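## Task

Pick up the small foam block lying on the desk that sits behind the carton stack, and set it down on the upper surface of the low shelf. The carton stack must stay undisturbed, the robot must not topple or be left leaning, and the block must rest on the shelf by itself at the end, not held there by the robot.

## Robot and tools

Robot: TidyBot++, a single-arm mobile manipulator. The base is 0.54 m long, 0.50 m wide and 0.38 m tall, on four driven casters. On it sits one seven-joint arm ending in a two-finger gripper. The shoulder is 0.12 m ahead of the base centre and 0.68 m up. Cameras: base_camera (fixed on the base, 644x364) and wrist_camera (fisheye on the hand, 644x476, looking along the hand). At the start the arm is folded, hand pointing down, poking up to 0.08 m beyond the base front, elbow up to 1.15 m high.

Frames: the base frame has its origin on the floor below the base centre, x ahead, y to the left, z up. hand_pose is reported in it, for the point between the finger pads; the hand's z axis runs out along the fingers and the fingers move along its y axis. Odometry (base_odometry) is the base frame as it was when the scene began; heading is in radians, left positive, -3.142 to 3.142. It only counts wheel rotation, so slip looks like travel and drift of a few cm and degrees builds up.

execute_actions(actions, cameras): actions is a list holding one action or nothing (empty = just report state and pictures). An action may contain:
- base: exactly one relative move, from where the base last reported itself. translate_m: metres, forward positive, -2 to 2. strafe_m: metres sideways, left positive, -2 to 2. rotate_rad: radians turned in place, counter-clockwise from above positive, -6.3 to 6.3. A move needing more than 8.667 s at its top speed is refused.
- joints: absolute targets by name, one number each. joint_1_rad (any angle; spins the whole arm about vertical, positive = clockwise from above, opposite to heading), joint_2_rad shoulder -2.249 to 2.249, joint_3_rad any angle, joint_4_rad elbow -2.579 to 2.579, joint_5_rad any angle, joint_6_rad wrist -2.099 to 2.099, joint_7_rad any angle (hand roll; pointing down, positive is counter-clockwise from above, at 1.57 the fingers part left/right), gripper_pos 0 (open, gap about 85 mm) to 1 (closed, gap about 85x(1-value) mm). Free-turning joints go the short way; for bigger turns send steps under half a revolution.
- speeds: optional caps for this action only: translate_m and strafe_m 0.05 to 0.5 m/s, rotate_rad 0.1 to 1.57 rad/s (the top of each range is the default).
cameras: list of base_camera, wrist_camera or all; omitted/null = all, [] = none. Any bad key or value refuses the whole call and nothing moves. Base and joint motions begin together. A key you omit may still be driving toward its earlier target.

Arm geometry: upper arm 0.42 m, forearm 0.31 m, hand 0.31 m. With joint_1_rad 0, joint_3_rad 3.14, joint_5_rad 0 the arm stays in the base's x-z plane; tilt from vertical (forward positive) is joint_2 for the upper arm, joint_2-joint_4 for the forearm, joint_2-joint_4-joint_6 for the hand. Reach ahead of the shoulder = sum of length x sin(tilt); height above it = sum of length x cos(tilt). A downward hand tops out near 0.94 m above the floor, and only near the base. Closed fingertips reach about 20 mm past the hand point.

wait(seconds): 0 to 10; commands nothing and returns the same report as an empty action.
zoom_image(camera, region): region = [x0, y0, x1, y1] pixels of that camera's latest full image, top-left origin, at most 504x504.
finished_scene(scene): closes the current scene, given its number, once the last command has been held; irreversible. The reply says whether the goal was met and gives the next task. A reply without any tool call ends everything.

Result lines: base_status and joint_status tell how each commanded motion ended. done = reached (for the base it only means the wheels turned enough). off_target = stopped away from target, possibly still pushing. contact_stop / time_out = target dropped, holding in place. "joint command not followed" with a cause = arm targets withheld (e.g. predicted self-collision); such joints show not_followed and may be retried later. on_its_own lists uncommanded changes. For the gripper at 1, done means nothing held; off_target with a reading means something is between the fingers. motor_effort gives percent of max per motor, bracket = peak. base_tilt in degrees (forward and right positive). ARM HIT = hard contact of the arm with itself or the base. MOTOR HOT warns from 60 °C; an OVER-TEMPERATURE FAULT at 75 °C makes the arm sag, with limit_stop_at_motor_heat shown; resend the target. A torque fault freezes the arm and gripper for 10 s and skips the remainder of the call.

Practical advice: friction leaves joints a little short and hand_pose may be 1-2 cm off; trust images, and correct by sending last command + (wanted - read). A held object makes the arm droop; never command a joint to its current reading while holding. Keep fingers clear of the floor. Avoid driving while the arm is snagged on anything around 0.8 m high or more, and avoid shoving sideways with a raised hand, since either can tip the robot; back off or retract the arm to recover. A blocked base keeps pushing until timeout, so don't drive into furniture or the cartons. Don't drop, slam or shove the item; release it gently on the shelf top and move the hand away so it stands on its own. Loose objects may get nudged occasionally, so check before finishing. The robot holds its last command while you think.

Each tool is called after "Emit:" by a JSON object that holds its "method" and its "body".

## Session

Emit:
{"method": "execute_actions", "body": {"actions": []}}

Scene clock: 0.00 s.
base_odometry: x=+0.000 y=+0.000 heading=+0.000 (m, m, rad; odometry frame)
base_tilt: forward=-0.3 right=+0.0 (deg)
base_status: not commanded
joint_positions: joint_1_rad=+0.043 joint_2_rad=-0.402 joint_3_rad=+3.105 joint_4_rad=-2.520 joint_5_rad=+0.028 joint_6_rad=-0.878 joint_7_rad=+1.614 gripper_pos=+0.000
joint_status: not commanded
motor_effort: joint_1_rad=-1 joint_2_rad=+0 joint_3_rad=+0 joint_4_rad=+16 joint_5_rad=+0 joint_6_rad=+1 joint_7_rad=-1 (%)
hand_pose: x=+0.2677 y=-0.0079 z=+0.5975 quat_wxyz=(+0.020, +0.997, +0.026, +0.072) (m; base frame)
pictures: base_camera, wrist_camera
Images, in order (width x height): base_camera 644x364, wrist_camera 644x476.

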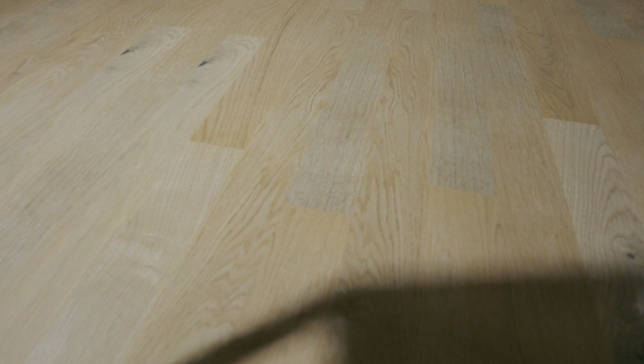

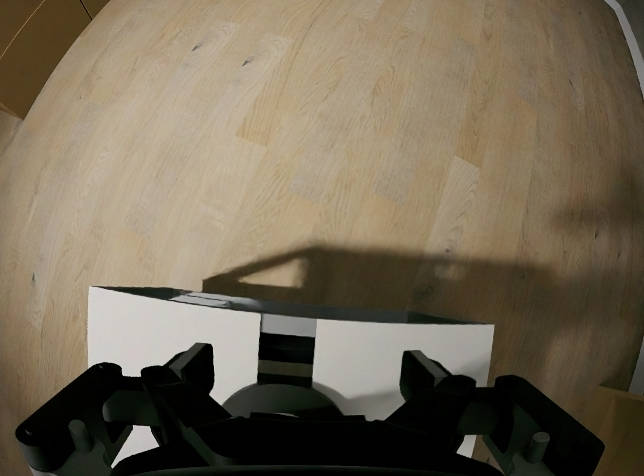

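Raise the hand to look forward.

Emit:
{"method": "execute_actions", "body": {"actions": [{"joints":{"joint_4_rad":-2.0,"joint_6_rad":-0.3}}], "cameras": ["wrist_camera"]}}

Emit:
{"method": "execute_actions", "body": {"actions": [{"joints":{"joint_1_rad":-1.3}}], "cameras": ["wrist_camera"]}}

Emit:
{"method": "execute_actions", "body": {"actions": [{"joints":{"joint_1_rad":1.5}}], "cameras": ["wrist_camera"]}}

Scene clock: 10.63 s.
base_odometry: x=+0.000 y=+0.000 heading=+0.000 (m, m, rad; odometry frame)
base_tilt: forward=-0.3 right=+0.0 (deg)
base_status: not commanded
joint_positions: joint_1_rad=+0.043 joint_2_rad=-0.402 joint_3_rad=+3.105 joint_4_rad=-2.017 joint_5_rad=+0.028 joint_6_rad=-0.325 joint_7_rad=+1.614 gripper_pos=+0.000
joint_status: all done
motor_effort: joint_1_rad=-1(1) joint_2_rad=-7(7) joint_3_rad=+1(1) joint_4_rad=+24(23) joint_5_rad=-1(1) joint_6_rad=+7(6) joint_7_rad=-1(0) (%)
hand_pose: x=+0.5585 y=-0.0017 z=+0.9427 quat_wxyz=(+0.032, +0.824, +0.026, +0.565) (m; base frame)
pictures: wrist_camera
camera_calibration (this result's frames):
wrist_camera: T_world_to_cam=[[-0.0295748, -0.985754, 0.16557, -0.151071], [-0.341797, -0.145684, -0.928413, 1.13129], [0.939308, -0.084049, -0.332619, -0.071763], [0, 0, 0, 1]] pos_world=[0.44961, 0.00985986, 1.05144]
Images, in order (width x height): wrist_camera 644x476.

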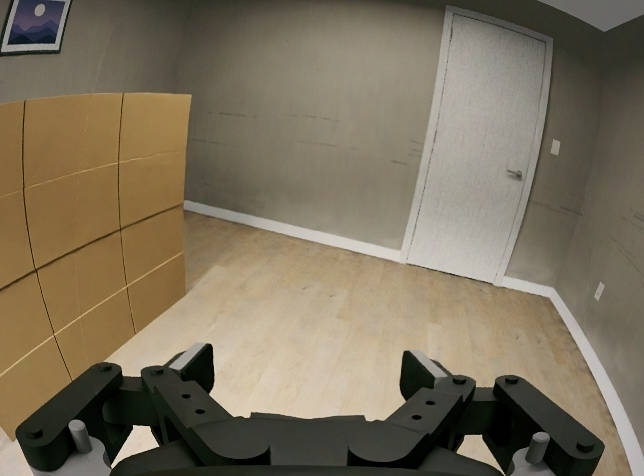

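Scene clock: 13.23 s.
base_odometry: x=+0.000 y=+0.000 heading=+0.000 (m, m, rad; odometry frame)
base_tilt: forward=-0.3 right=+0.0 (deg)
base_status: not commanded
joint_positions: joint_1_rad=-1.290 joint_2_rad=-0.402 joint_3_rad=+3.105 joint_4_rad=-2.017 joint_5_rad=+0.028 joint_6_rad=-0.325 joint_7_rad=+1.614 gripper_pos=+0.000
joint_status: all done
motor_effort: joint_1_rad=-1(1) joint_2_rad=-7(8) joint_3_rad=+1(1) joint_4_rad=+24(24) joint_5_rad=-1(1) joint_6_rad=+7(7) joint_7_rad=+0(1) (%)
hand_pose: x=+0.2244 y=+0.4267 z=+0.9427 quat_wxyz=(-0.324, +0.632, +0.530, +0.463) (m; base frame)
pictures: wrist_camera
camera_calibration (this result's frames):
wrist_camera: T_world_to_cam=[[0.950928, -0.261385, 0.16557, -0.267751], [0.0609022, -0.366524, -0.928413, 1.08337], [0.303359, 0.892938, -0.332619, 0.00391482], [0, 0, 0, 1]] pos_world=[0.187445, 0.323598, 1.05144]
Images, in order (width x height): wrist_camera 644x476.

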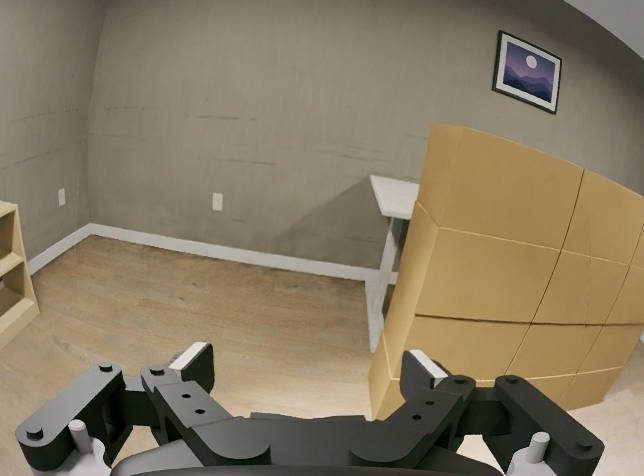

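Scene clock: 16.93 s.
base_odometry: x=+0.000 y=+0.000 heading=+0.000 (m, m, rad; odometry frame)
base_tilt: forward=-0.3 right=+0.0 (deg)
base_status: not commanded
joint_positions: joint_1_rad=+1.490 joint_2_rad=-0.402 joint_3_rad=+3.105 joint_4_rad=-2.017 joint_5_rad=+0.028 joint_6_rad=-0.325 joint_7_rad=+1.614 gripper_pos=+0.000
joint_status: all done
motor_effort: joint_1_rad=-1(1) joint_2_rad=-7(7) joint_3_rad=+0(1) joint_4_rad=+24(24) joint_5_rad=-1(1) joint_6_rad=+7(7) joint_7_rad=+0(1) (%)
hand_pose: x=+0.1717 y=-0.4363 z=+0.9427 quat_wxyz=(+0.398, +0.635, -0.526, +0.402) (m; base frame)
pictures: wrist_camera
camera_calibration (this result's frames):
wrist_camera: T_world_to_cam=[[-0.98184, -0.0926082, 0.16557, -0.0377515], [-0.186851, 0.321147, -0.928413, 1.11285], [0.0328063, -0.94249, -0.332619, 0.0361107], [0, 0, 0, 1]] pos_world=[0.169687, -0.32685, 1.05144]
Images, in order (width x height): wrist_camera 644x476.

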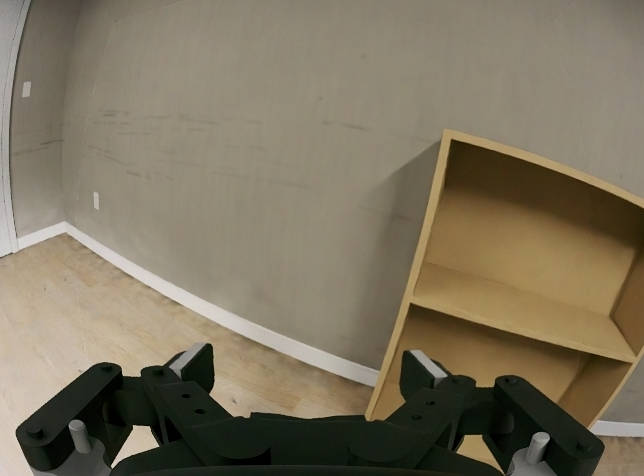

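Emit:
{"method": "execute_actions", "body": {"actions": [{"base":{"rotate_rad":-0.31},"joints":{"joint_1_rad":0}}], "cameras": []}}

Emit:
{"method": "execute_actions", "body": {"actions": [{"base":{"translate_m":-0.35}}], "cameras": []}}

Emit:
{"method": "execute_actions", "body": {"actions": [{"base":{"strafe_m":1.75}}]}}

Scene clock: 35.53 s.
base_odometry: x=+0.000 y=+0.000 heading=-0.309 (m, m, rad; odometry frame)
base_tilt: forward=-0.3 right=+0.0 (deg)
base_status: done
joint_positions: joint_1_rad=+0.010 joint_2_rad=-0.402 joint_3_rad=+3.105 joint_4_rad=-2.017 joint_5_rad=+0.028 joint_6_rad=-0.325 joint_7_rad=+1.614 gripper_pos=+0.000
joint_status: all done
motor_effort: joint_1_rad=-1(2) joint_2_rad=-8(9) joint_3_rad=+1(2) joint_4_rad=+24(24) joint_5_rad=-1(0) joint_6_rad=+7(7) joint_7_rad=-1(1) (%)
hand_pose: x=+0.5583 y=+0.0125 z=+0.9427 quat_wxyz=(+0.023, +0.824, +0.040, +0.565) (m; base frame)
pictures: none
No camera images: the call's "cameras" was empty. Leave "cameras" out to get every camera's image.

Scene clock: 37.57 s.
base_odometry: x=-0.333 y=+0.107 heading=-0.310 (m, m, rad; odometry frame)
base_tilt: forward=-0.3 right=+0.0 (deg)
base_status: done
joint_positions: joint_1_rad=+0.010 joint_2_rad=-0.404 joint_3_rad=+3.105 joint_4_rad=-2.016 joint_5_rad=+0.028 joint_6_rad=-0.325 joint_7_rad=+1.614 gripper_pos=+0.000
joint_status: not commanded
motor_effort: joint_1_rad=-1(1) joint_2_rad=-8(12) joint_3_rad=+0(1) joint_4_rad=+24(25) joint_5_rad=-1(1) joint_6_rad=+7(7) joint_7_rad=+0(1) (%)
hand_pose: x=+0.5578 y=+0.0126 z=+0.9438 quat_wxyz=(+0.023, +0.823, +0.040, +0.566) (m; base frame)
pictures: none
No camera images: the call's "cameras" was empty. Leave "cameras" out to get every camera's image.

Scene clock: 42.43 s.
base_odometry: x=+0.199 y=+1.774 heading=-0.310 (m, m, rad; odometry frame)
base_tilt: forward=-0.3 right=+0.0 (deg)
base_status: done
joint_positions: joint_1_rad=+0.009 joint_2_rad=-0.404 joint_3_rad=+3.105 joint_4_rad=-2.016 joint_5_rad=+0.028 joint_6_rad=-0.325 joint_7_rad=+1.614 gripper_pos=+0.000
joint_status: not commanded
motor_effort: joint_1_rad=-1(3) joint_2_rad=-7(9) joint_3_rad=+1(2) joint_4_rad=+24(24) joint_5_rad=-1(1) joint_6_rad=+7(7) joint_7_rad=+0(0) (%)
hand_pose: x=+0.5578 y=+0.0130 z=+0.9438 quat_wxyz=(+0.022, +0.823, +0.040, +0.566) (m; base frame)
pictures: base_camera, wrist_camera
camera_calibration (this result's frames):
wrist_camera: T_world_to_cam=[[0.00303094, -0.986209, 0.165475, -0.154886], [-0.334377, -0.15695, -0.929279, 1.13107], [0.942435, -0.0525144, -0.330241, -0.0739117], [0, 0, 0, 1]] pos_world=[0.44833, 0.0208896, 1.0523]
Images, in order (width x height): base_camera 644x364, wrist_camera 644x476.

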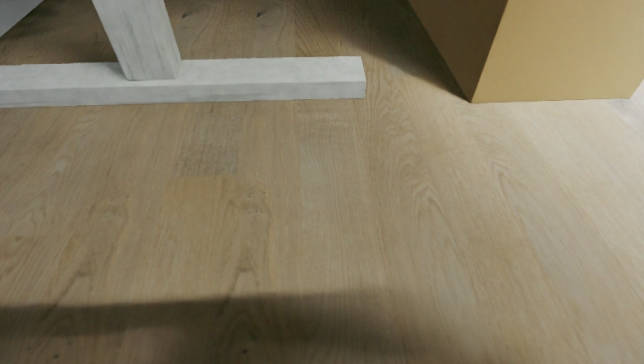

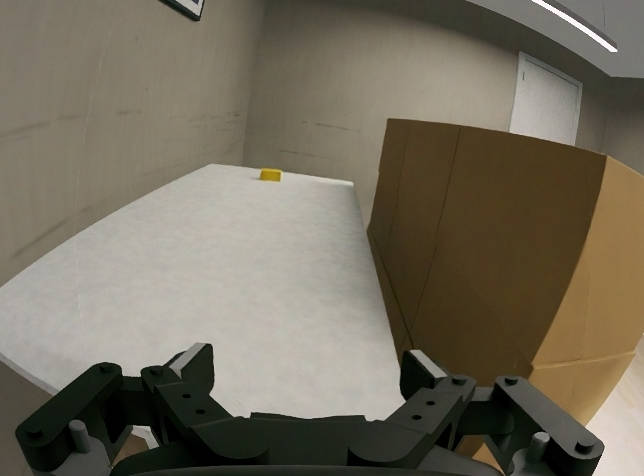

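Emit:
{"method": "execute_actions", "body": {"actions": [{"base":{"strafe_m":-1.4}}], "cameras": []}}

Emit:
{"method": "execute_actions", "body": {"actions": [{"base":{"rotate_rad":3.1416}}], "cameras": ["wrist_camera"]}}

Emit:
{"method": "execute_actions", "body": {"actions": [{"base":{"translate_m":-2}}], "cameras": ["wrist_camera"]}}

Emit:
{"method": "execute_actions", "body": {"actions": [{"base":{"translate_m":-0.95}}], "cameras": []}}

Emit:
{"method": "execute_actions", "body": {"actions": [{"base":{"strafe_m":-1.55}}]}}

Scene clock: 65.60 s.
base_odometry: x=-0.228 y=+0.440 heading=-0.310 (m, m, rad; odometry frame)
base_tilt: forward=-0.2 right=+0.1 (deg)
base_status: done
joint_positions: joint_1_rad=+0.008 joint_2_rad=-0.404 joint_3_rad=+3.105 joint_4_rad=-2.015 joint_5_rad=+0.028 joint_6_rad=-0.323 joint_7_rad=+1.614 gripper_pos=+0.000
joint_status: not commanded
motor_effort: joint_1_rad=-2(3) joint_2_rad=-7(12) joint_3_rad=+0(3) joint_4_rad=+24(24) joint_5_rad=-1(0) joint_6_rad=+7(7) joint_7_rad=-1(0) (%)
hand_pose: x=+0.5582 y=+0.0139 z=+0.9451 quat_wxyz=(+0.022, +0.822, +0.041, +0.567) (m; base frame)
pictures: none
No camera images: the call's "cameras" was empty. Leave "cameras" out to get every camera's image.

Scene clock: 68.90 s.
base_odometry: x=-0.228 y=+0.440 heading=+2.831 (m, m, rad; odometry frame)
base_tilt: forward=-0.3 right=+0.0 (deg)
base_status: done
joint_positions: joint_1_rad=+0.006 joint_2_rad=-0.404 joint_3_rad=+3.105 joint_4_rad=-2.015 joint_5_rad=+0.028 joint_6_rad=-0.323 joint_7_rad=+1.614 gripper_pos=+0.000
joint_status: not commanded
motor_effort: joint_1_rad=-1(2) joint_2_rad=-7(8) joint_3_rad=+1(2) joint_4_rad=+24(24) joint_5_rad=-1(0) joint_6_rad=+7(7) joint_7_rad=+0(0) (%)
hand_pose: x=+0.5581 y=+0.0146 z=+0.9451 quat_wxyz=(+0.021, +0.822, +0.042, +0.567) (m; base frame)
pictures: wrist_camera
camera_calibration (this result's frames):
wrist_camera: T_world_to_cam=[[0.00602085, -0.986181, 0.165562, -0.155288], [-0.331152, -0.15819, -0.930223, 1.13173], [0.943558, -0.0492255, -0.327528, -0.0769396], [0, 0, 0, 1]] pos_world=[0.448307, 0.0220992, 1.05327]
Images, in order (width x height): wrist_camera 644x476.

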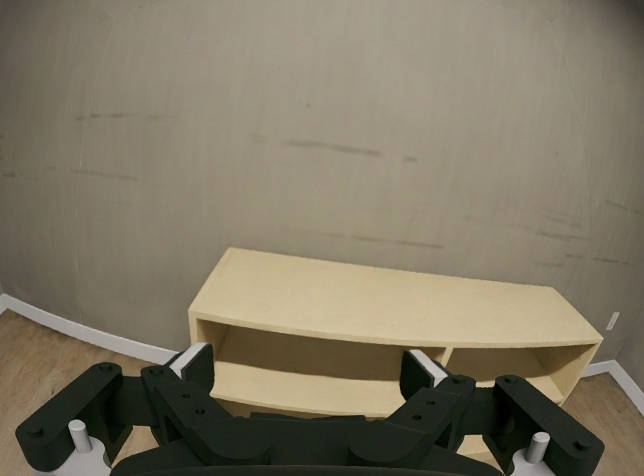

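Scene clock: 74.20 s.
base_odometry: x=+1.677 y=-0.169 heading=+2.832 (m, m, rad; odometry frame)
base_tilt: forward=-0.3 right=+0.0 (deg)
base_status: done
joint_positions: joint_1_rad=+0.006 joint_2_rad=-0.404 joint_3_rad=+3.105 joint_4_rad=-2.015 joint_5_rad=+0.028 joint_6_rad=-0.323 joint_7_rad=+1.614 gripper_pos=+0.000
joint_status: not commanded
motor_effort: joint_1_rad=-1(2) joint_2_rad=-9(12) joint_3_rad=+1(1) joint_4_rad=+24(25) joint_5_rad=-1(1) joint_6_rad=+7(7) joint_7_rad=+0(0) (%)
hand_pose: x=+0.5582 y=+0.0146 z=+0.9451 quat_wxyz=(+0.021, +0.822, +0.042, +0.567) (m; base frame)
pictures: wrist_camera
camera_calibration (this result's frames):
wrist_camera: T_world_to_cam=[[0.00603568, -0.986182, 0.165558, -0.155288], [-0.331221, -0.158187, -0.930199, 1.13174], [0.943534, -0.049222, -0.327599, -0.0769222], [0, 0, 0, 1]] pos_world=[0.448373, 0.0220997, 1.05326]
Images, in order (width x height): wrist_camera 644x476.

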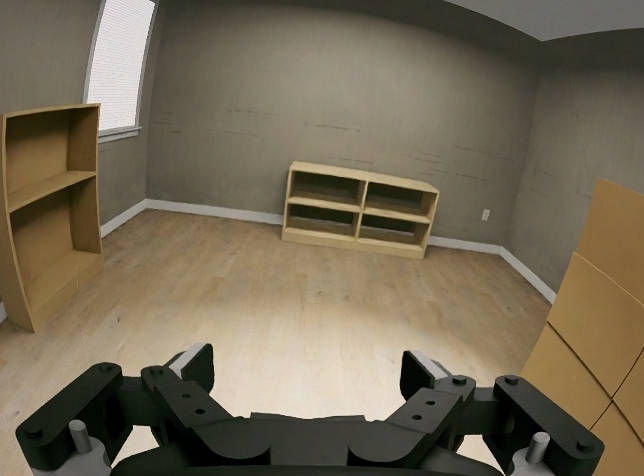

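Scene clock: 77.43 s.
base_odometry: x=+2.583 y=-0.457 heading=+2.832 (m, m, rad; odometry frame)
base_tilt: forward=-0.3 right=+0.0 (deg)
base_status: done
joint_positions: joint_1_rad=+0.006 joint_2_rad=-0.403 joint_3_rad=+3.105 joint_4_rad=-2.015 joint_5_rad=+0.028 joint_6_rad=-0.323 joint_7_rad=+1.614 gripper_pos=+0.000
joint_status: not commanded
motor_effort: joint_1_rad=-1(1) joint_2_rad=-6(11) joint_3_rad=+1(1) joint_4_rad=+24(25) joint_5_rad=-1(1) joint_6_rad=+7(7) joint_7_rad=+0(0) (%)
hand_pose: x=+0.5583 y=+0.0146 z=+0.9450 quat_wxyz=(+0.021, +0.822, +0.042, +0.567) (m; base frame)
pictures: none
No camera images: the call's "cameras" was empty. Leave "cameras" out to get every camera's image.

Scene clock: 81.90 s.
base_odometry: x=+3.055 y=+1.019 heading=+2.832 (m, m, rad; odometry frame)
base_tilt: forward=-0.3 right=+0.0 (deg)
base_status: done
joint_positions: joint_1_rad=+0.006 joint_2_rad=-0.403 joint_3_rad=+3.105 joint_4_rad=-2.015 joint_5_rad=+0.028 joint_6_rad=-0.323 joint_7_rad=+1.614 gripper_pos=+0.000
joint_status: not commanded
motor_effort: joint_1_rad=-1(0) joint_2_rad=-7(8) joint_3_rad=+0(4) joint_4_rad=+24(24) joint_5_rad=-1(1) joint_6_rad=+7(7) joint_7_rad=+0(0) (%)
hand_pose: x=+0.5583 y=+0.0148 z=+0.9450 quat_wxyz=(+0.021, +0.822, +0.042, +0.567) (m; base frame)
pictures: base_camera, wrist_camera
camera_calibration (this result's frames):
wrist_camera: T_world_to_cam=[[0.00646274, -0.986174, 0.165587, -0.155358], [-0.33133, -0.158348, -0.930132, 1.13173], [0.943493, -0.0488526, -0.327773, -0.0768201], [0, 0, 0, 1]] pos_world=[0.448459, 0.022244, 1.0532]
Images, in order (width x height): base_camera 644x364, wrist_camera 644x476.

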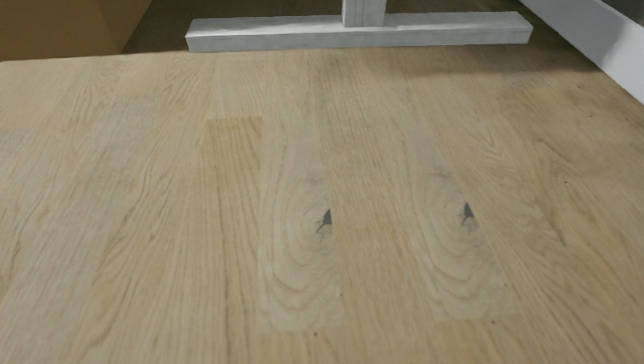

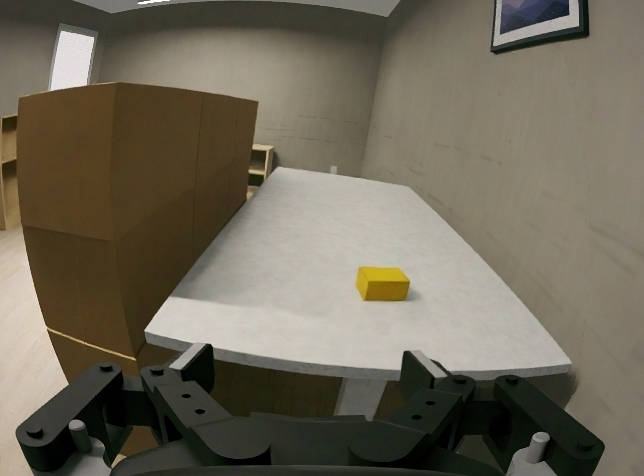

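Emit:
{"method": "execute_actions", "body": {"actions": [{"base":{"strafe_m":-0.13},"joints":{"joint_2_rad":0.3,"joint_3_rad":3.14,"joint_5_rad":0,"joint_4_rad":-0.91,"joint_6_rad":-1.93,"joint_7_rad":1.57}}], "cameras": []}}

Emit:
{"method": "execute_actions", "body": {"actions": [{"base":{"translate_m":0.45},"speeds":{"translate_m":0.25}}]}}

Scene clock: 99.93 s.
base_odometry: x=+3.095 y=+1.143 heading=+2.832 (m, m, rad; odometry frame)
base_tilt: forward=-0.2 right=+0.1 (deg)
base_status: done
joint_positions: joint_1_rad=+0.006 joint_2_rad=+0.279 joint_3_rad=+3.122 joint_4_rad=-0.932 joint_5_rad=+0.028 joint_6_rad=-1.902 joint_7_rad=+1.599 gripper_pos=+0.000
joint_status: all done
motor_effort: joint_1_rad=-1(2) joint_2_rad=-26(26) joint_3_rad=+0(2) joint_4_rad=+18(25) joint_5_rad=-1(1) joint_6_rad=+0(7) joint_7_rad=+0(0) (%)
hand_pose: x=+0.5377 y=-0.0023 z=+0.8861 quat_wxyz=(+0.010, +1.000, +0.016, +0.014) (m; base frame)
pictures: none
No camera images: the call's "cameras" was empty. Leave "cameras" out to get every camera's image.

Scene clock: 102.60 s.
base_odometry: x=+2.666 y=+1.280 heading=+2.832 (m, m, rad; odometry frame)
base_tilt: forward=-0.2 right=+0.0 (deg)
base_status: done
joint_positions: joint_1_rad=+0.006 joint_2_rad=+0.289 joint_3_rad=+3.123 joint_4_rad=-0.930 joint_5_rad=+0.028 joint_6_rad=-1.903 joint_7_rad=+1.599 gripper_pos=+0.000
joint_status: not commanded
motor_effort: joint_1_rad=-1(1) joint_2_rad=-29(28) joint_3_rad=+0(1) joint_4_rad=+18(18) joint_5_rad=+0(1) joint_6_rad=+0(1) joint_7_rad=+0(1) (%)
hand_pose: x=+0.5397 y=-0.0027 z=+0.8824 quat_wxyz=(+0.010, +1.000, +0.016, +0.010) (m; base frame)
pictures: base_camera, wrist_camera
camera_calibration (this result's frames):
wrist_camera: T_world_to_cam=[[0.0948365, -0.991656, 0.0873231, -0.14071], [-0.994475, -0.0983399, -0.0367234, 0.634285], [0.0450043, -0.0833579, -0.995503, 0.993355], [0, 0, 0, 1]] pos_world=[0.59942, 0.00564389, 1.02447]
Images, in order (width x height): base_camera 644x364, wrist_camera 644x476.

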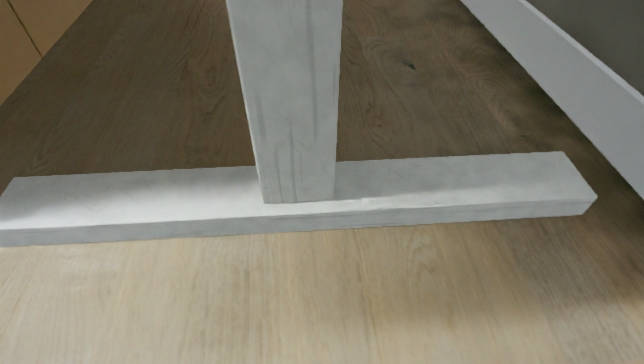

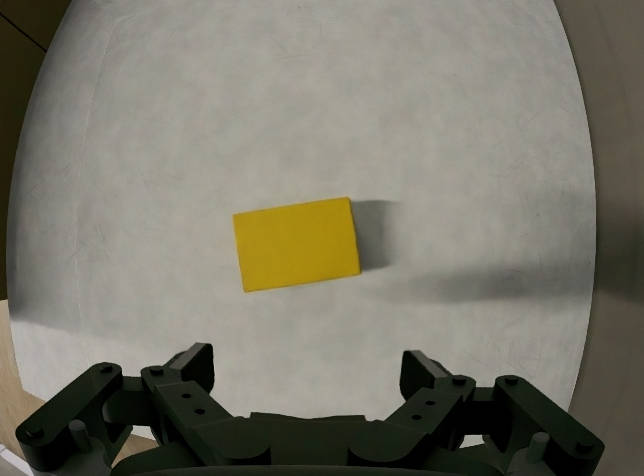

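Emit:
{"method": "execute_actions", "body": {"actions": [{"base":{"translate_m":0.05},"joints":{"joint_7_rad":0.22,"joint_1_rad":-0.03,"joint_4_rad":-1.1,"joint_6_rad":-1.74}}], "cameras": ["wrist_camera"]}}

Scene clock: 115.20 s.
base_odometry: x=+2.618 y=+1.296 heading=+2.832 (m, m, rad; odometry frame)
base_tilt: forward=-0.2 right=+0.0 (deg)
base_status: done
joint_positions: joint_1_rad=-0.017 joint_2_rad=+0.296 joint_3_rad=+3.123 joint_4_rad=-1.081 joint_5_rad=+0.028 joint_6_rad=-1.768 joint_7_rad=+0.227 gripper_pos=+0.000
joint_status: all done
motor_effort: joint_1_rad=-1(3) joint_2_rad=-27(29) joint_3_rad=+0(1) joint_4_rad=+18(19) joint_5_rad=+0(0) joint_6_rad=+0(1) joint_7_rad=+0(2) (%)
hand_pose: x=+0.5486 y=+0.0070 z=+0.8337 quat_wxyz=(+0.010, +0.792, -0.611, +0.005) (m; base frame)
pictures: wrist_camera
camera_calibration (this result's frames):
wrist_camera: T_world_to_cam=[[-0.946498, -0.313919, 0.0748027, 0.449253], [-0.317342, 0.947506, -0.0390786, 0.265538], [-0.0586085, -0.0607259, -0.996432, 1.00275], [0, 0, 0, 1]] pos_world=[0.568253, -0.0496771, 0.975942]
Images, in order (width x height): wrist_camera 644x476.

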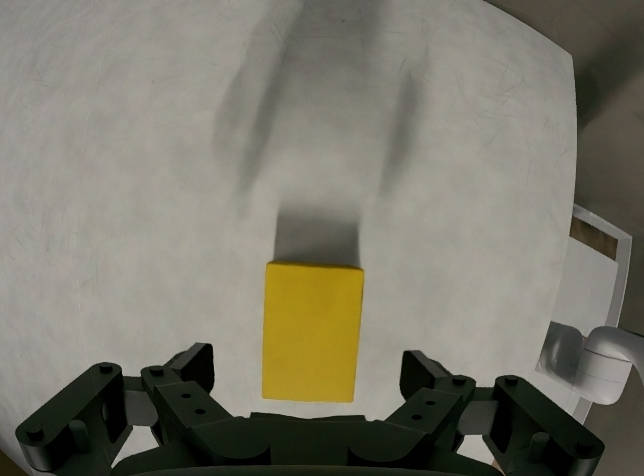

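Emit:
{"method": "execute_actions", "body": {"actions": [{"joints":{"joint_4_rad":-1.3,"joint_6_rad":-1.55}}], "cameras": ["wrist_camera"]}}

Emit:
{"method": "execute_actions", "body": {"actions": [{"joints":{"gripper_pos":1}}], "cameras": ["wrist_camera"]}}

Emit:
{"method": "execute_actions", "body": {"actions": [{"joints":{"joint_4_rad":-0.91,"joint_6_rad":-1.93}}], "cameras": ["wrist_camera"]}}

Scene clock: 125.80 s.
base_odometry: x=+2.618 y=+1.296 heading=+2.832 (m, m, rad; odometry frame)
base_tilt: forward=-0.2 right=+0.0 (deg)
base_status: not commanded
joint_positions: joint_1_rad=-0.017 joint_2_rad=+0.296 joint_3_rad=+3.123 joint_4_rad=-1.282 joint_5_rad=+0.028 joint_6_rad=-1.579 joint_7_rad=+0.227 gripper_pos=+0.000
joint_status: all done
motor_effort: joint_1_rad=-1(1) joint_2_rad=-27(28) joint_3_rad=+0(1) joint_4_rad=+18(20) joint_5_rad=+0(1) joint_6_rad=-1(1) joint_7_rad=+0(0) (%)
hand_pose: x=+0.5512 y=+0.0072 z=+0.7712 quat_wxyz=(+0.013, +0.793, -0.609, +0.002) (m; base frame)
pictures: wrist_camera
camera_calibration (this result's frames):
wrist_camera: T_world_to_cam=[[-0.94398, -0.318848, 0.0850701, 0.447215], [-0.322746, 0.945781, -0.0365068, 0.264678], [-0.0688176, -0.0619178, -0.995706, 0.945665], [0, 0, 0, 1]] pos_world=[0.572664, -0.0491801, 0.913222]
Images, in order (width x height): wrist_camera 644x476.

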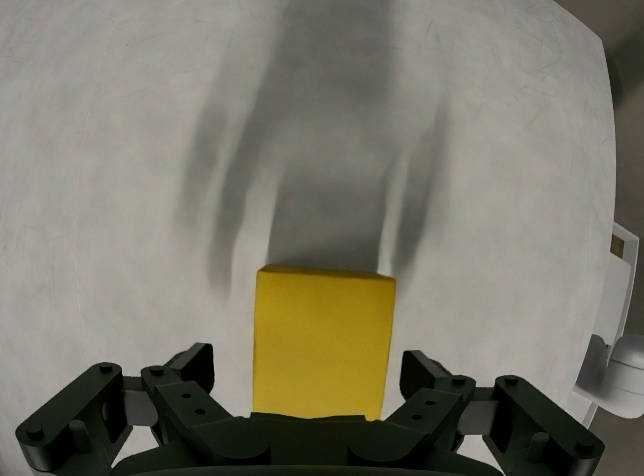

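Scene clock: 126.93 s.
base_odometry: x=+2.618 y=+1.296 heading=+2.832 (m, m, rad; odometry frame)
base_tilt: forward=-0.3 right=+0.0 (deg)
base_status: not commanded
joint_positions: joint_1_rad=-0.017 joint_2_rad=+0.289 joint_3_rad=+3.123 joint_4_rad=-1.286 joint_5_rad=+0.028 joint_6_rad=-1.576 joint_7_rad=+0.227 gripper_pos=+0.417
joint_status: gripper_pos off_target (ended at +0.417, target +1.000)
motor_effort: joint_1_rad=-1(1) joint_2_rad=-24(29) joint_3_rad=+0(1) joint_4_rad=+15(18) joint_5_rad=+0(1) joint_6_rad=-1(1) joint_7_rad=+0(0) (%)
hand_pose: x=+0.5499 y=+0.0072 z=+0.7728 quat_wxyz=(+0.012, +0.793, -0.609, +0.003) (m; base frame)
pictures: wrist_camera
camera_calibration (this result's frames):
wrist_camera: T_world_to_cam=[[-0.944331, -0.318977, 0.0805769, 0.449471], [-0.322696, 0.94574, -0.0380021, 0.265432], [-0.064083, -0.0618884, -0.996024, 0.944813], [0, 0, 0, 1]] pos_world=[0.570649, -0.0491856, 0.914927]
Images, in order (width x height): wrist_camera 644x476.

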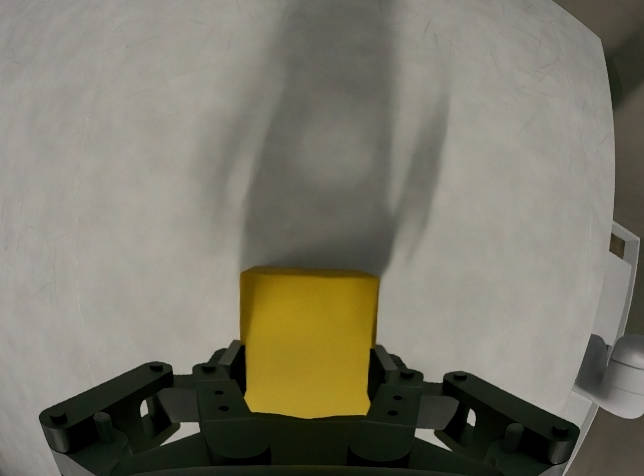

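Scene clock: 128.47 s.
base_odometry: x=+2.618 y=+1.296 heading=+2.832 (m, m, rad; odometry frame)
base_tilt: forward=-0.3 right=+0.0 (deg)
base_status: not commanded
joint_positions: joint_1_rad=-0.017 joint_2_rad=+0.294 joint_3_rad=+3.123 joint_4_rad=-0.930 joint_5_rad=+0.028 joint_6_rad=-1.902 joint_7_rad=+0.227 gripper_pos=+0.417
joint_status: all done
motor_effort: joint_1_rad=-1(1) joint_2_rad=-27(29) joint_3_rad=+0(0) joint_4_rad=+18(20) joint_5_rad=-1(1) joint_6_rad=+0(1) joint_7_rad=-1(1) (%)
hand_pose: x=+0.5411 y=+0.0068 z=+0.8802 quat_wxyz=(+0.003, +0.791, -0.612, +0.013) (m; base frame)
pictures: wrist_camera
camera_calibration (this result's frames):
wrist_camera: T_world_to_cam=[[-0.948888, -0.310609, 0.0559704, 0.456412], [-0.313124, 0.948709, -0.0436321, 0.26685], [-0.0395471, -0.0589277, -0.997479, 1.03925], [0, 0, 0, 1]] pos_world=[0.557741, -0.0501559, 1.02273]
Images, in order (width x height): wrist_camera 644x476.

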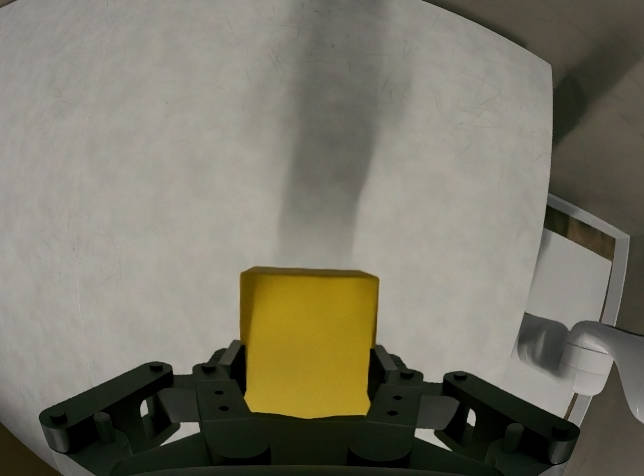

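Emit:
{"method": "execute_actions", "body": {"actions": [{"base":{"translate_m":-0.4},"joints":{"joint_7_rad":1.57}}], "cameras": []}}

Emit:
{"method": "execute_actions", "body": {"actions": [{"base":{"strafe_m":1.45}}], "cameras": []}}

Emit:
{"method": "execute_actions", "body": {"actions": [{"base":{"translate_m":2}}], "cameras": []}}

Emit:
{"method": "execute_actions", "body": {"actions": [{"base":{"translate_m":1.25}}]}}

Scene clock: 143.23 s.
base_odometry: x=+2.999 y=+1.174 heading=+2.832 (m, m, rad; odometry frame)
base_tilt: forward=-0.3 right=+0.0 (deg)
base_status: done
joint_positions: joint_1_rad=-0.021 joint_2_rad=+0.296 joint_3_rad=+3.125 joint_4_rad=-0.930 joint_5_rad=+0.028 joint_6_rad=-1.904 joint_7_rad=+1.563 gripper_pos=+0.417
joint_status: all done
motor_effort: joint_1_rad=-1(1) joint_2_rad=-27(30) joint_3_rad=-1(2) joint_4_rad=+18(19) joint_5_rad=-1(0) joint_6_rad=+0(0) joint_7_rad=-1(1) (%)
hand_pose: x=+0.5409 y=+0.0080 z=+0.8795 quat_wxyz=(+0.011, +1.000, +0.010, +0.006) (m; base frame)
pictures: none
No camera images: the call's "cameras" was empty. Leave "cameras" out to get every camera's image.

Scene clock: 147.50 s.
base_odometry: x=+2.558 y=-0.207 heading=+2.832 (m, m, rad; odometry frame)
base_tilt: forward=-0.2 right=+0.0 (deg)
base_status: done
joint_positions: joint_1_rad=-0.029 joint_2_rad=+0.296 joint_3_rad=+3.129 joint_4_rad=-0.930 joint_5_rad=+0.028 joint_6_rad=-1.904 joint_7_rad=+1.563 gripper_pos=+0.417
joint_status: not commanded
motor_effort: joint_1_rad=+0(4) joint_2_rad=-27(29) joint_3_rad=+0(2) joint_4_rad=+18(18) joint_5_rad=-1(1) joint_6_rad=-1(0) joint_7_rad=+0(1) (%)
hand_pose: x=+0.5409 y=+0.0099 z=+0.8795 quat_wxyz=(+0.011, +1.000, +0.012, +0.006) (m; base frame)
pictures: none
No camera images: the call's "cameras" was empty. Leave "cameras" out to get every camera's image.

Scene clock: 152.80 s.
base_odometry: x=+0.653 y=+0.401 heading=+2.832 (m, m, rad; odometry frame)
base_tilt: forward=-0.2 right=+0.0 (deg)
base_status: done
joint_positions: joint_1_rad=-0.029 joint_2_rad=+0.297 joint_3_rad=+3.129 joint_4_rad=-0.929 joint_5_rad=+0.028 joint_6_rad=-1.905 joint_7_rad=+1.563 gripper_pos=+0.417
joint_status: not commanded
motor_effort: joint_1_rad=-1(2) joint_2_rad=-25(31) joint_3_rad=-1(2) joint_4_rad=+17(19) joint_5_rad=-1(1) joint_6_rad=+0(0) joint_7_rad=+0(1) (%)
hand_pose: x=+0.5411 y=+0.0099 z=+0.8794 quat_wxyz=(+0.011, +1.000, +0.012, +0.006) (m; base frame)
pictures: none
No camera images: the call's "cameras" was empty. Leave "cameras" out to get every camera's image.

Scene clock: 156.57 s.
base_odometry: x=-0.538 y=+0.781 heading=+2.832 (m, m, rad; odometry frame)
base_tilt: forward=-0.2 right=+0.0 (deg)
base_status: done
joint_positions: joint_1_rad=-0.029 joint_2_rad=+0.298 joint_3_rad=+3.129 joint_4_rad=-0.928 joint_5_rad=+0.028 joint_6_rad=-1.905 joint_7_rad=+1.563 gripper_pos=+0.417
joint_status: not commanded
motor_effort: joint_1_rad=-2(1) joint_2_rad=-28(30) joint_3_rad=+0(1) joint_4_rad=+18(19) joint_5_rad=-1(1) joint_6_rad=+0(1) joint_7_rad=-1(0) (%)
hand_pose: x=+0.5412 y=+0.0099 z=+0.8792 quat_wxyz=(+0.011, +1.000, +0.012, +0.005) (m; base frame)
pictures: base_camera, wrist_camera
camera_calibration (this result's frames):
wrist_camera: T_world_to_cam=[[0.0884363, -0.992198, 0.0878767, -0.125186], [-0.99542, -0.0912494, -0.0285209, 0.630162], [0.0363171, -0.0849519, -0.995723, 0.996075], [0, 0, 0, 1]] pos_world=[0.602172, 0.0179107, 1.02079]
Images, in order (width x height): base_camera 644x364, wrist_camera 644x476.

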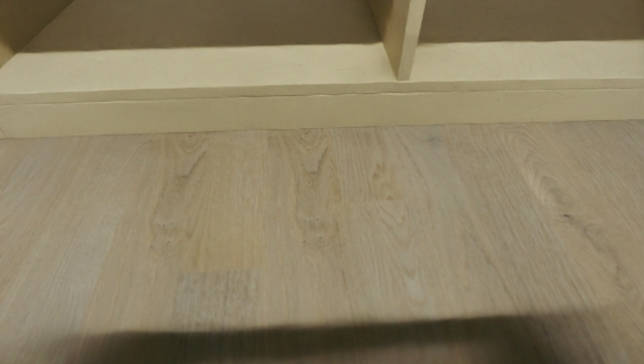

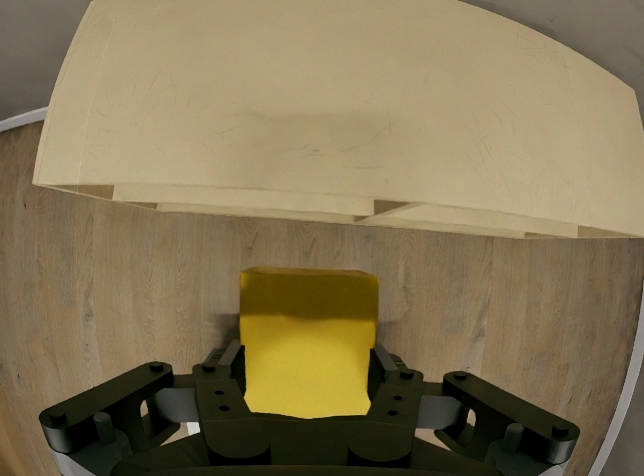

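Emit:
{"method": "execute_actions", "body": {"actions": [{"base":{"translate_m":0.22}}], "cameras": ["wrist_camera"]}}

Emit:
{"method": "execute_actions", "body": {"actions": [{"joints":{"joint_2_rad":0.5,"joint_4_rad":-1.29,"joint_6_rad":-1.33}}], "cameras": ["wrist_camera"]}}

Scene clock: 168.40 s.
base_odometry: x=-0.748 y=+0.848 heading=+2.833 (m, m, rad; odometry frame)
base_tilt: forward=-0.3 right=+0.0 (deg)
base_status: done
joint_positions: joint_1_rad=-0.029 joint_2_rad=+0.302 joint_3_rad=+3.129 joint_4_rad=-0.928 joint_5_rad=+0.028 joint_6_rad=-1.906 joint_7_rad=+1.563 gripper_pos=+0.417
joint_status: not commanded
motor_effort: joint_1_rad=-1(2) joint_2_rad=-27(31) joint_3_rad=+0(1) joint_4_rad=+18(18) joint_5_rad=-1(1) joint_6_rad=+0(1) joint_7_rad=-1(1) (%)
hand_pose: x=+0.5421 y=+0.0099 z=+0.8773 quat_wxyz=(+0.011, +1.000, +0.012, +0.003) (m; base frame)
pictures: wrist_camera
camera_calibration (this result's frames):
wrist_camera: T_world_to_cam=[[0.088835, -0.992187, 0.0875991, -0.125046], [-0.995541, -0.0912475, -0.0239234, 0.627031], [0.0317297, -0.0850832, -0.995869, 0.996777], [0, 0, 0, 1]] pos_world=[0.603716, 0.0179549, 1.01861]
Images, in order (width x height): wrist_camera 644x476.

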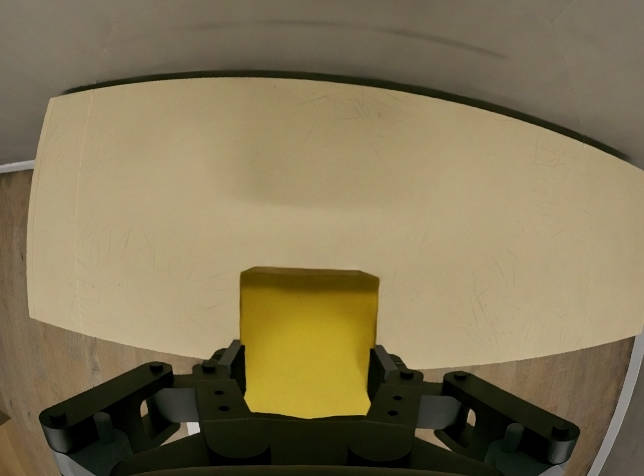

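Scene clock: 169.93 s.
base_odometry: x=-0.748 y=+0.848 heading=+2.833 (m, m, rad; odometry frame)
base_tilt: forward=-0.3 right=+0.0 (deg)
base_status: not commanded
joint_positions: joint_1_rad=-0.029 joint_2_rad=+0.500 joint_3_rad=+3.129 joint_4_rad=-1.278 joint_5_rad=+0.028 joint_6_rad=-1.357 joint_7_rad=+1.563 gripper_pos=+0.417
joint_status: all done
motor_effort: joint_1_rad=-1(1) joint_2_rad=-35(38) joint_3_rad=-1(1) joint_4_rad=+18(20) joint_5_rad=-1(1) joint_6_rad=+0(0) joint_7_rad=+0(0) (%)
hand_pose: x=+0.6302 y=+0.0135 z=+0.6752 quat_wxyz=(+0.010, +1.000, +0.019, +0.004) (m; base frame)
pictures: wrist_camera
camera_calibration (this result's frames):
wrist_camera: T_world_to_cam=[[0.102656, -0.990963, 0.0863313, -0.119441], [-0.994149, -0.105143, -0.0247548, 0.710138], [0.0336082, -0.083285, -0.995959, 0.791844], [0, 0, 0, 1]] pos_world=[0.691632, 0.0222529, 0.816535]
Images, in order (width x height): wrist_camera 644x476.

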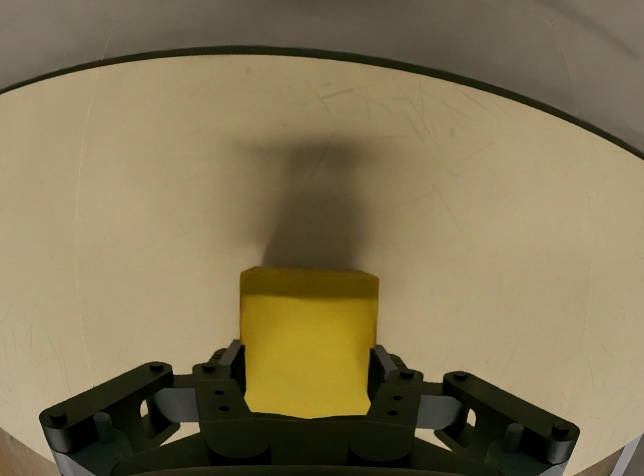

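Emit:
{"method": "execute_actions", "body": {"actions": [{"joints":{"joint_4_rad":-1.41,"joint_6_rad":-1.21}}], "cameras": ["wrist_camera"]}}

Emit:
{"method": "execute_actions", "body": {"actions": [{"joints":{"joint_4_rad":-1.46,"joint_6_rad":-1.16}}], "cameras": ["wrist_camera"]}}

Scene clock: 180.47 s.
base_odometry: x=-0.748 y=+0.848 heading=+2.833 (m, m, rad; odometry frame)
base_tilt: forward=-0.2 right=+0.0 (deg)
base_status: not commanded
joint_positions: joint_1_rad=-0.029 joint_2_rad=+0.471 joint_3_rad=+3.129 joint_4_rad=-1.366 joint_5_rad=+0.028 joint_6_rad=-1.250 joint_7_rad=+1.563 gripper_pos=+0.417
joint_status: joint_4_rad off_target (ended at -1.366, target -1.410); the others done
motor_effort: joint_1_rad=-1(0) joint_2_rad=-24(34) joint_3_rad=-1(2) joint_4_rad=+14(18) joint_5_rad=-2(3) joint_6_rad=+2(2) joint_7_rad=+0(1) (%)
hand_pose: x=+0.6299 y=+0.0137 z=+0.6636 quat_wxyz=(+0.010, +0.999, +0.020, +0.028) (m; base frame)
pictures: wrist_camera
camera_calibration (this result's frames):
wrist_camera: T_world_to_cam=[[0.100837, -0.990902, 0.0891311, -0.118912], [-0.991551, -0.107441, -0.0726839, 0.739693], [0.081599, -0.0810489, -0.993364, 0.748299], [0, 0, 0, 1]] pos_world=[0.684374, 0.0222918, 0.807697]
Images, in order (width x height): wrist_camera 644x476.

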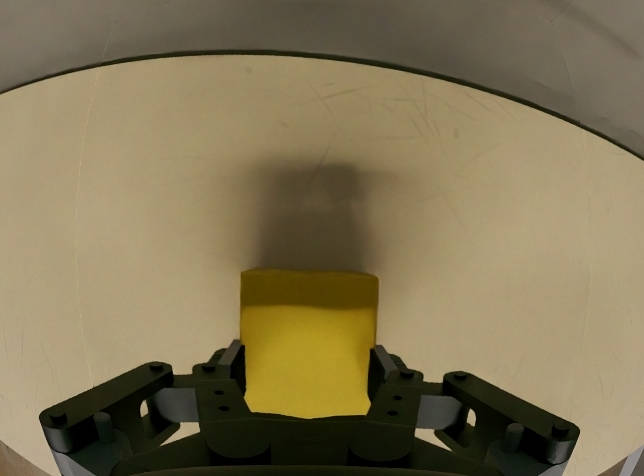

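Scene clock: 181.20 s.
base_odometry: x=-0.748 y=+0.848 heading=+2.833 (m, m, rad; odometry frame)
base_tilt: forward=-0.3 right=+0.0 (deg)
base_status: not commanded
joint_positions: joint_1_rad=-0.029 joint_2_rad=+0.449 joint_3_rad=+3.130 joint_4_rad=-1.404 joint_5_rad=+0.028 joint_6_rad=-1.204 joint_7_rad=+1.563 gripper_pos=+0.417
joint_status: joint_4_rad off_target (ended at -1.404, target -1.460); the others done
motor_effort: joint_1_rad=-2(3) joint_2_rad=-19(24) joint_3_rad=-2(2) joint_4_rad=+11(13) joint_5_rad=-2(3) joint_6_rad=+3(2) joint_7_rad=+1(0) (%)
hand_pose: x=+0.6296 y=+0.0138 z=+0.6633 quat_wxyz=(+0.010, +0.999, +0.021, +0.042) (m; base frame)
pictures: wrist_camera
camera_calibration (this result's frames):
wrist_camera: T_world_to_cam=[[0.0991039, -0.990914, 0.0909288, -0.118907], [-0.988857, -0.108274, -0.102173, 0.757283], [0.11109, -0.0797898, -0.990602, 0.727654], [0, 0, 0, 1]] pos_world=[0.679794, 0.022227, 0.809001]
Images, in order (width x height): wrist_camera 644x476.

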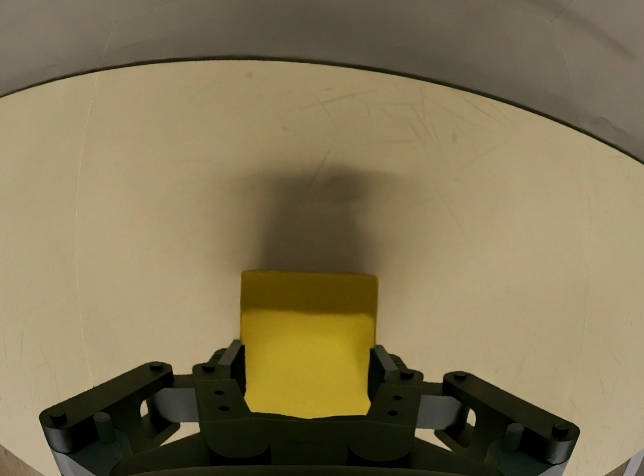

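Emit:
{"method": "execute_actions", "body": {"actions": [{"joints":{"joint_2_rad":0.45,"joint_4_rad":-1.4,"joint_6_rad":-1.2,"gripper_pos":0}}], "cameras": []}}

Emit:
{"method": "execute_actions", "body": {"actions": [{"joints":{"joint_4_rad":-1.1,"joint_6_rad":-1.55}}], "cameras": ["wrist_camera"]}}

Emit:
{"method": "finished_scene", "body": {"scene": 1}}

Scene clock: 192.60 s.
base_odometry: x=-0.748 y=+0.848 heading=+2.833 (m, m, rad; odometry frame)
base_tilt: forward=-0.3 right=+0.0 (deg)
base_status: not commanded
joint_positions: joint_1_rad=-0.029 joint_2_rad=+0.450 joint_3_rad=+3.130 joint_4_rad=-1.404 joint_5_rad=+0.028 joint_6_rad=-1.204 joint_7_rad=+1.563 gripper_pos=+0.000
joint_status: all done
motor_effort: joint_1_rad=-1(3) joint_2_rad=-33(33) joint_3_rad=-1(2) joint_4_rad=+18(18) joint_5_rad=-1(2) joint_6_rad=+0(3) joint_7_rad=+0(0) (%)
hand_pose: x=+0.6296 y=+0.0138 z=+0.6626 quat_wxyz=(+0.010, +0.999, +0.021, +0.042) (m; base frame)
pictures: none
No camera images: the call's "cameras" was empty. Leave "cameras" out to get every camera's image.

Scene clock: 194.00 s.
base_odometry: x=-0.748 y=+0.848 heading=+2.833 (m, m, rad; odometry frame)
base_tilt: forward=-0.2 right=+0.0 (deg)
base_status: not commanded
joint_positions: joint_1_rad=-0.029 joint_2_rad=+0.450 joint_3_rad=+3.130 joint_4_rad=-1.119 joint_5_rad=+0.028 joint_6_rad=-1.522 joint_7_rad=+1.563 gripper_pos=+0.000
joint_status: all done
motor_effort: joint_1_rad=-1(1) joint_2_rad=-34(34) joint_3_rad=-1(1) joint_4_rad=+19(19) joint_5_rad=-1(0) joint_6_rad=+0(1) joint_7_rad=+0(1) (%)
hand_pose: x=+0.6318 y=+0.0128 z=+0.7501 quat_wxyz=(+0.011, +0.999, +0.017, +0.025) (m; base frame)
pictures: wrist_camera
camera_calibration (this result's frames):
wrist_camera: T_world_to_cam=[[0.0937871, -0.9915, 0.0901719, -0.124017], [-0.992671, -0.10006, -0.0677614, 0.744761], [0.0762081, -0.0831559, -0.993618, 0.837706], [0, 0, 0, 1]] pos_world=[0.687094, 0.0212181, 0.894009]
Images, in order (width x height): wrist_camera 644x476.

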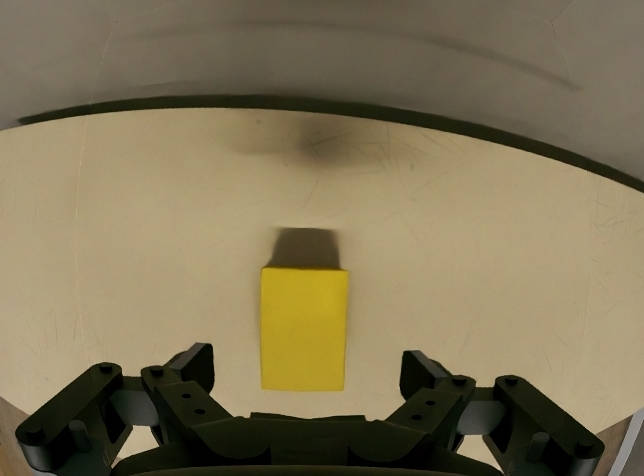

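The scene is finished: the task was done.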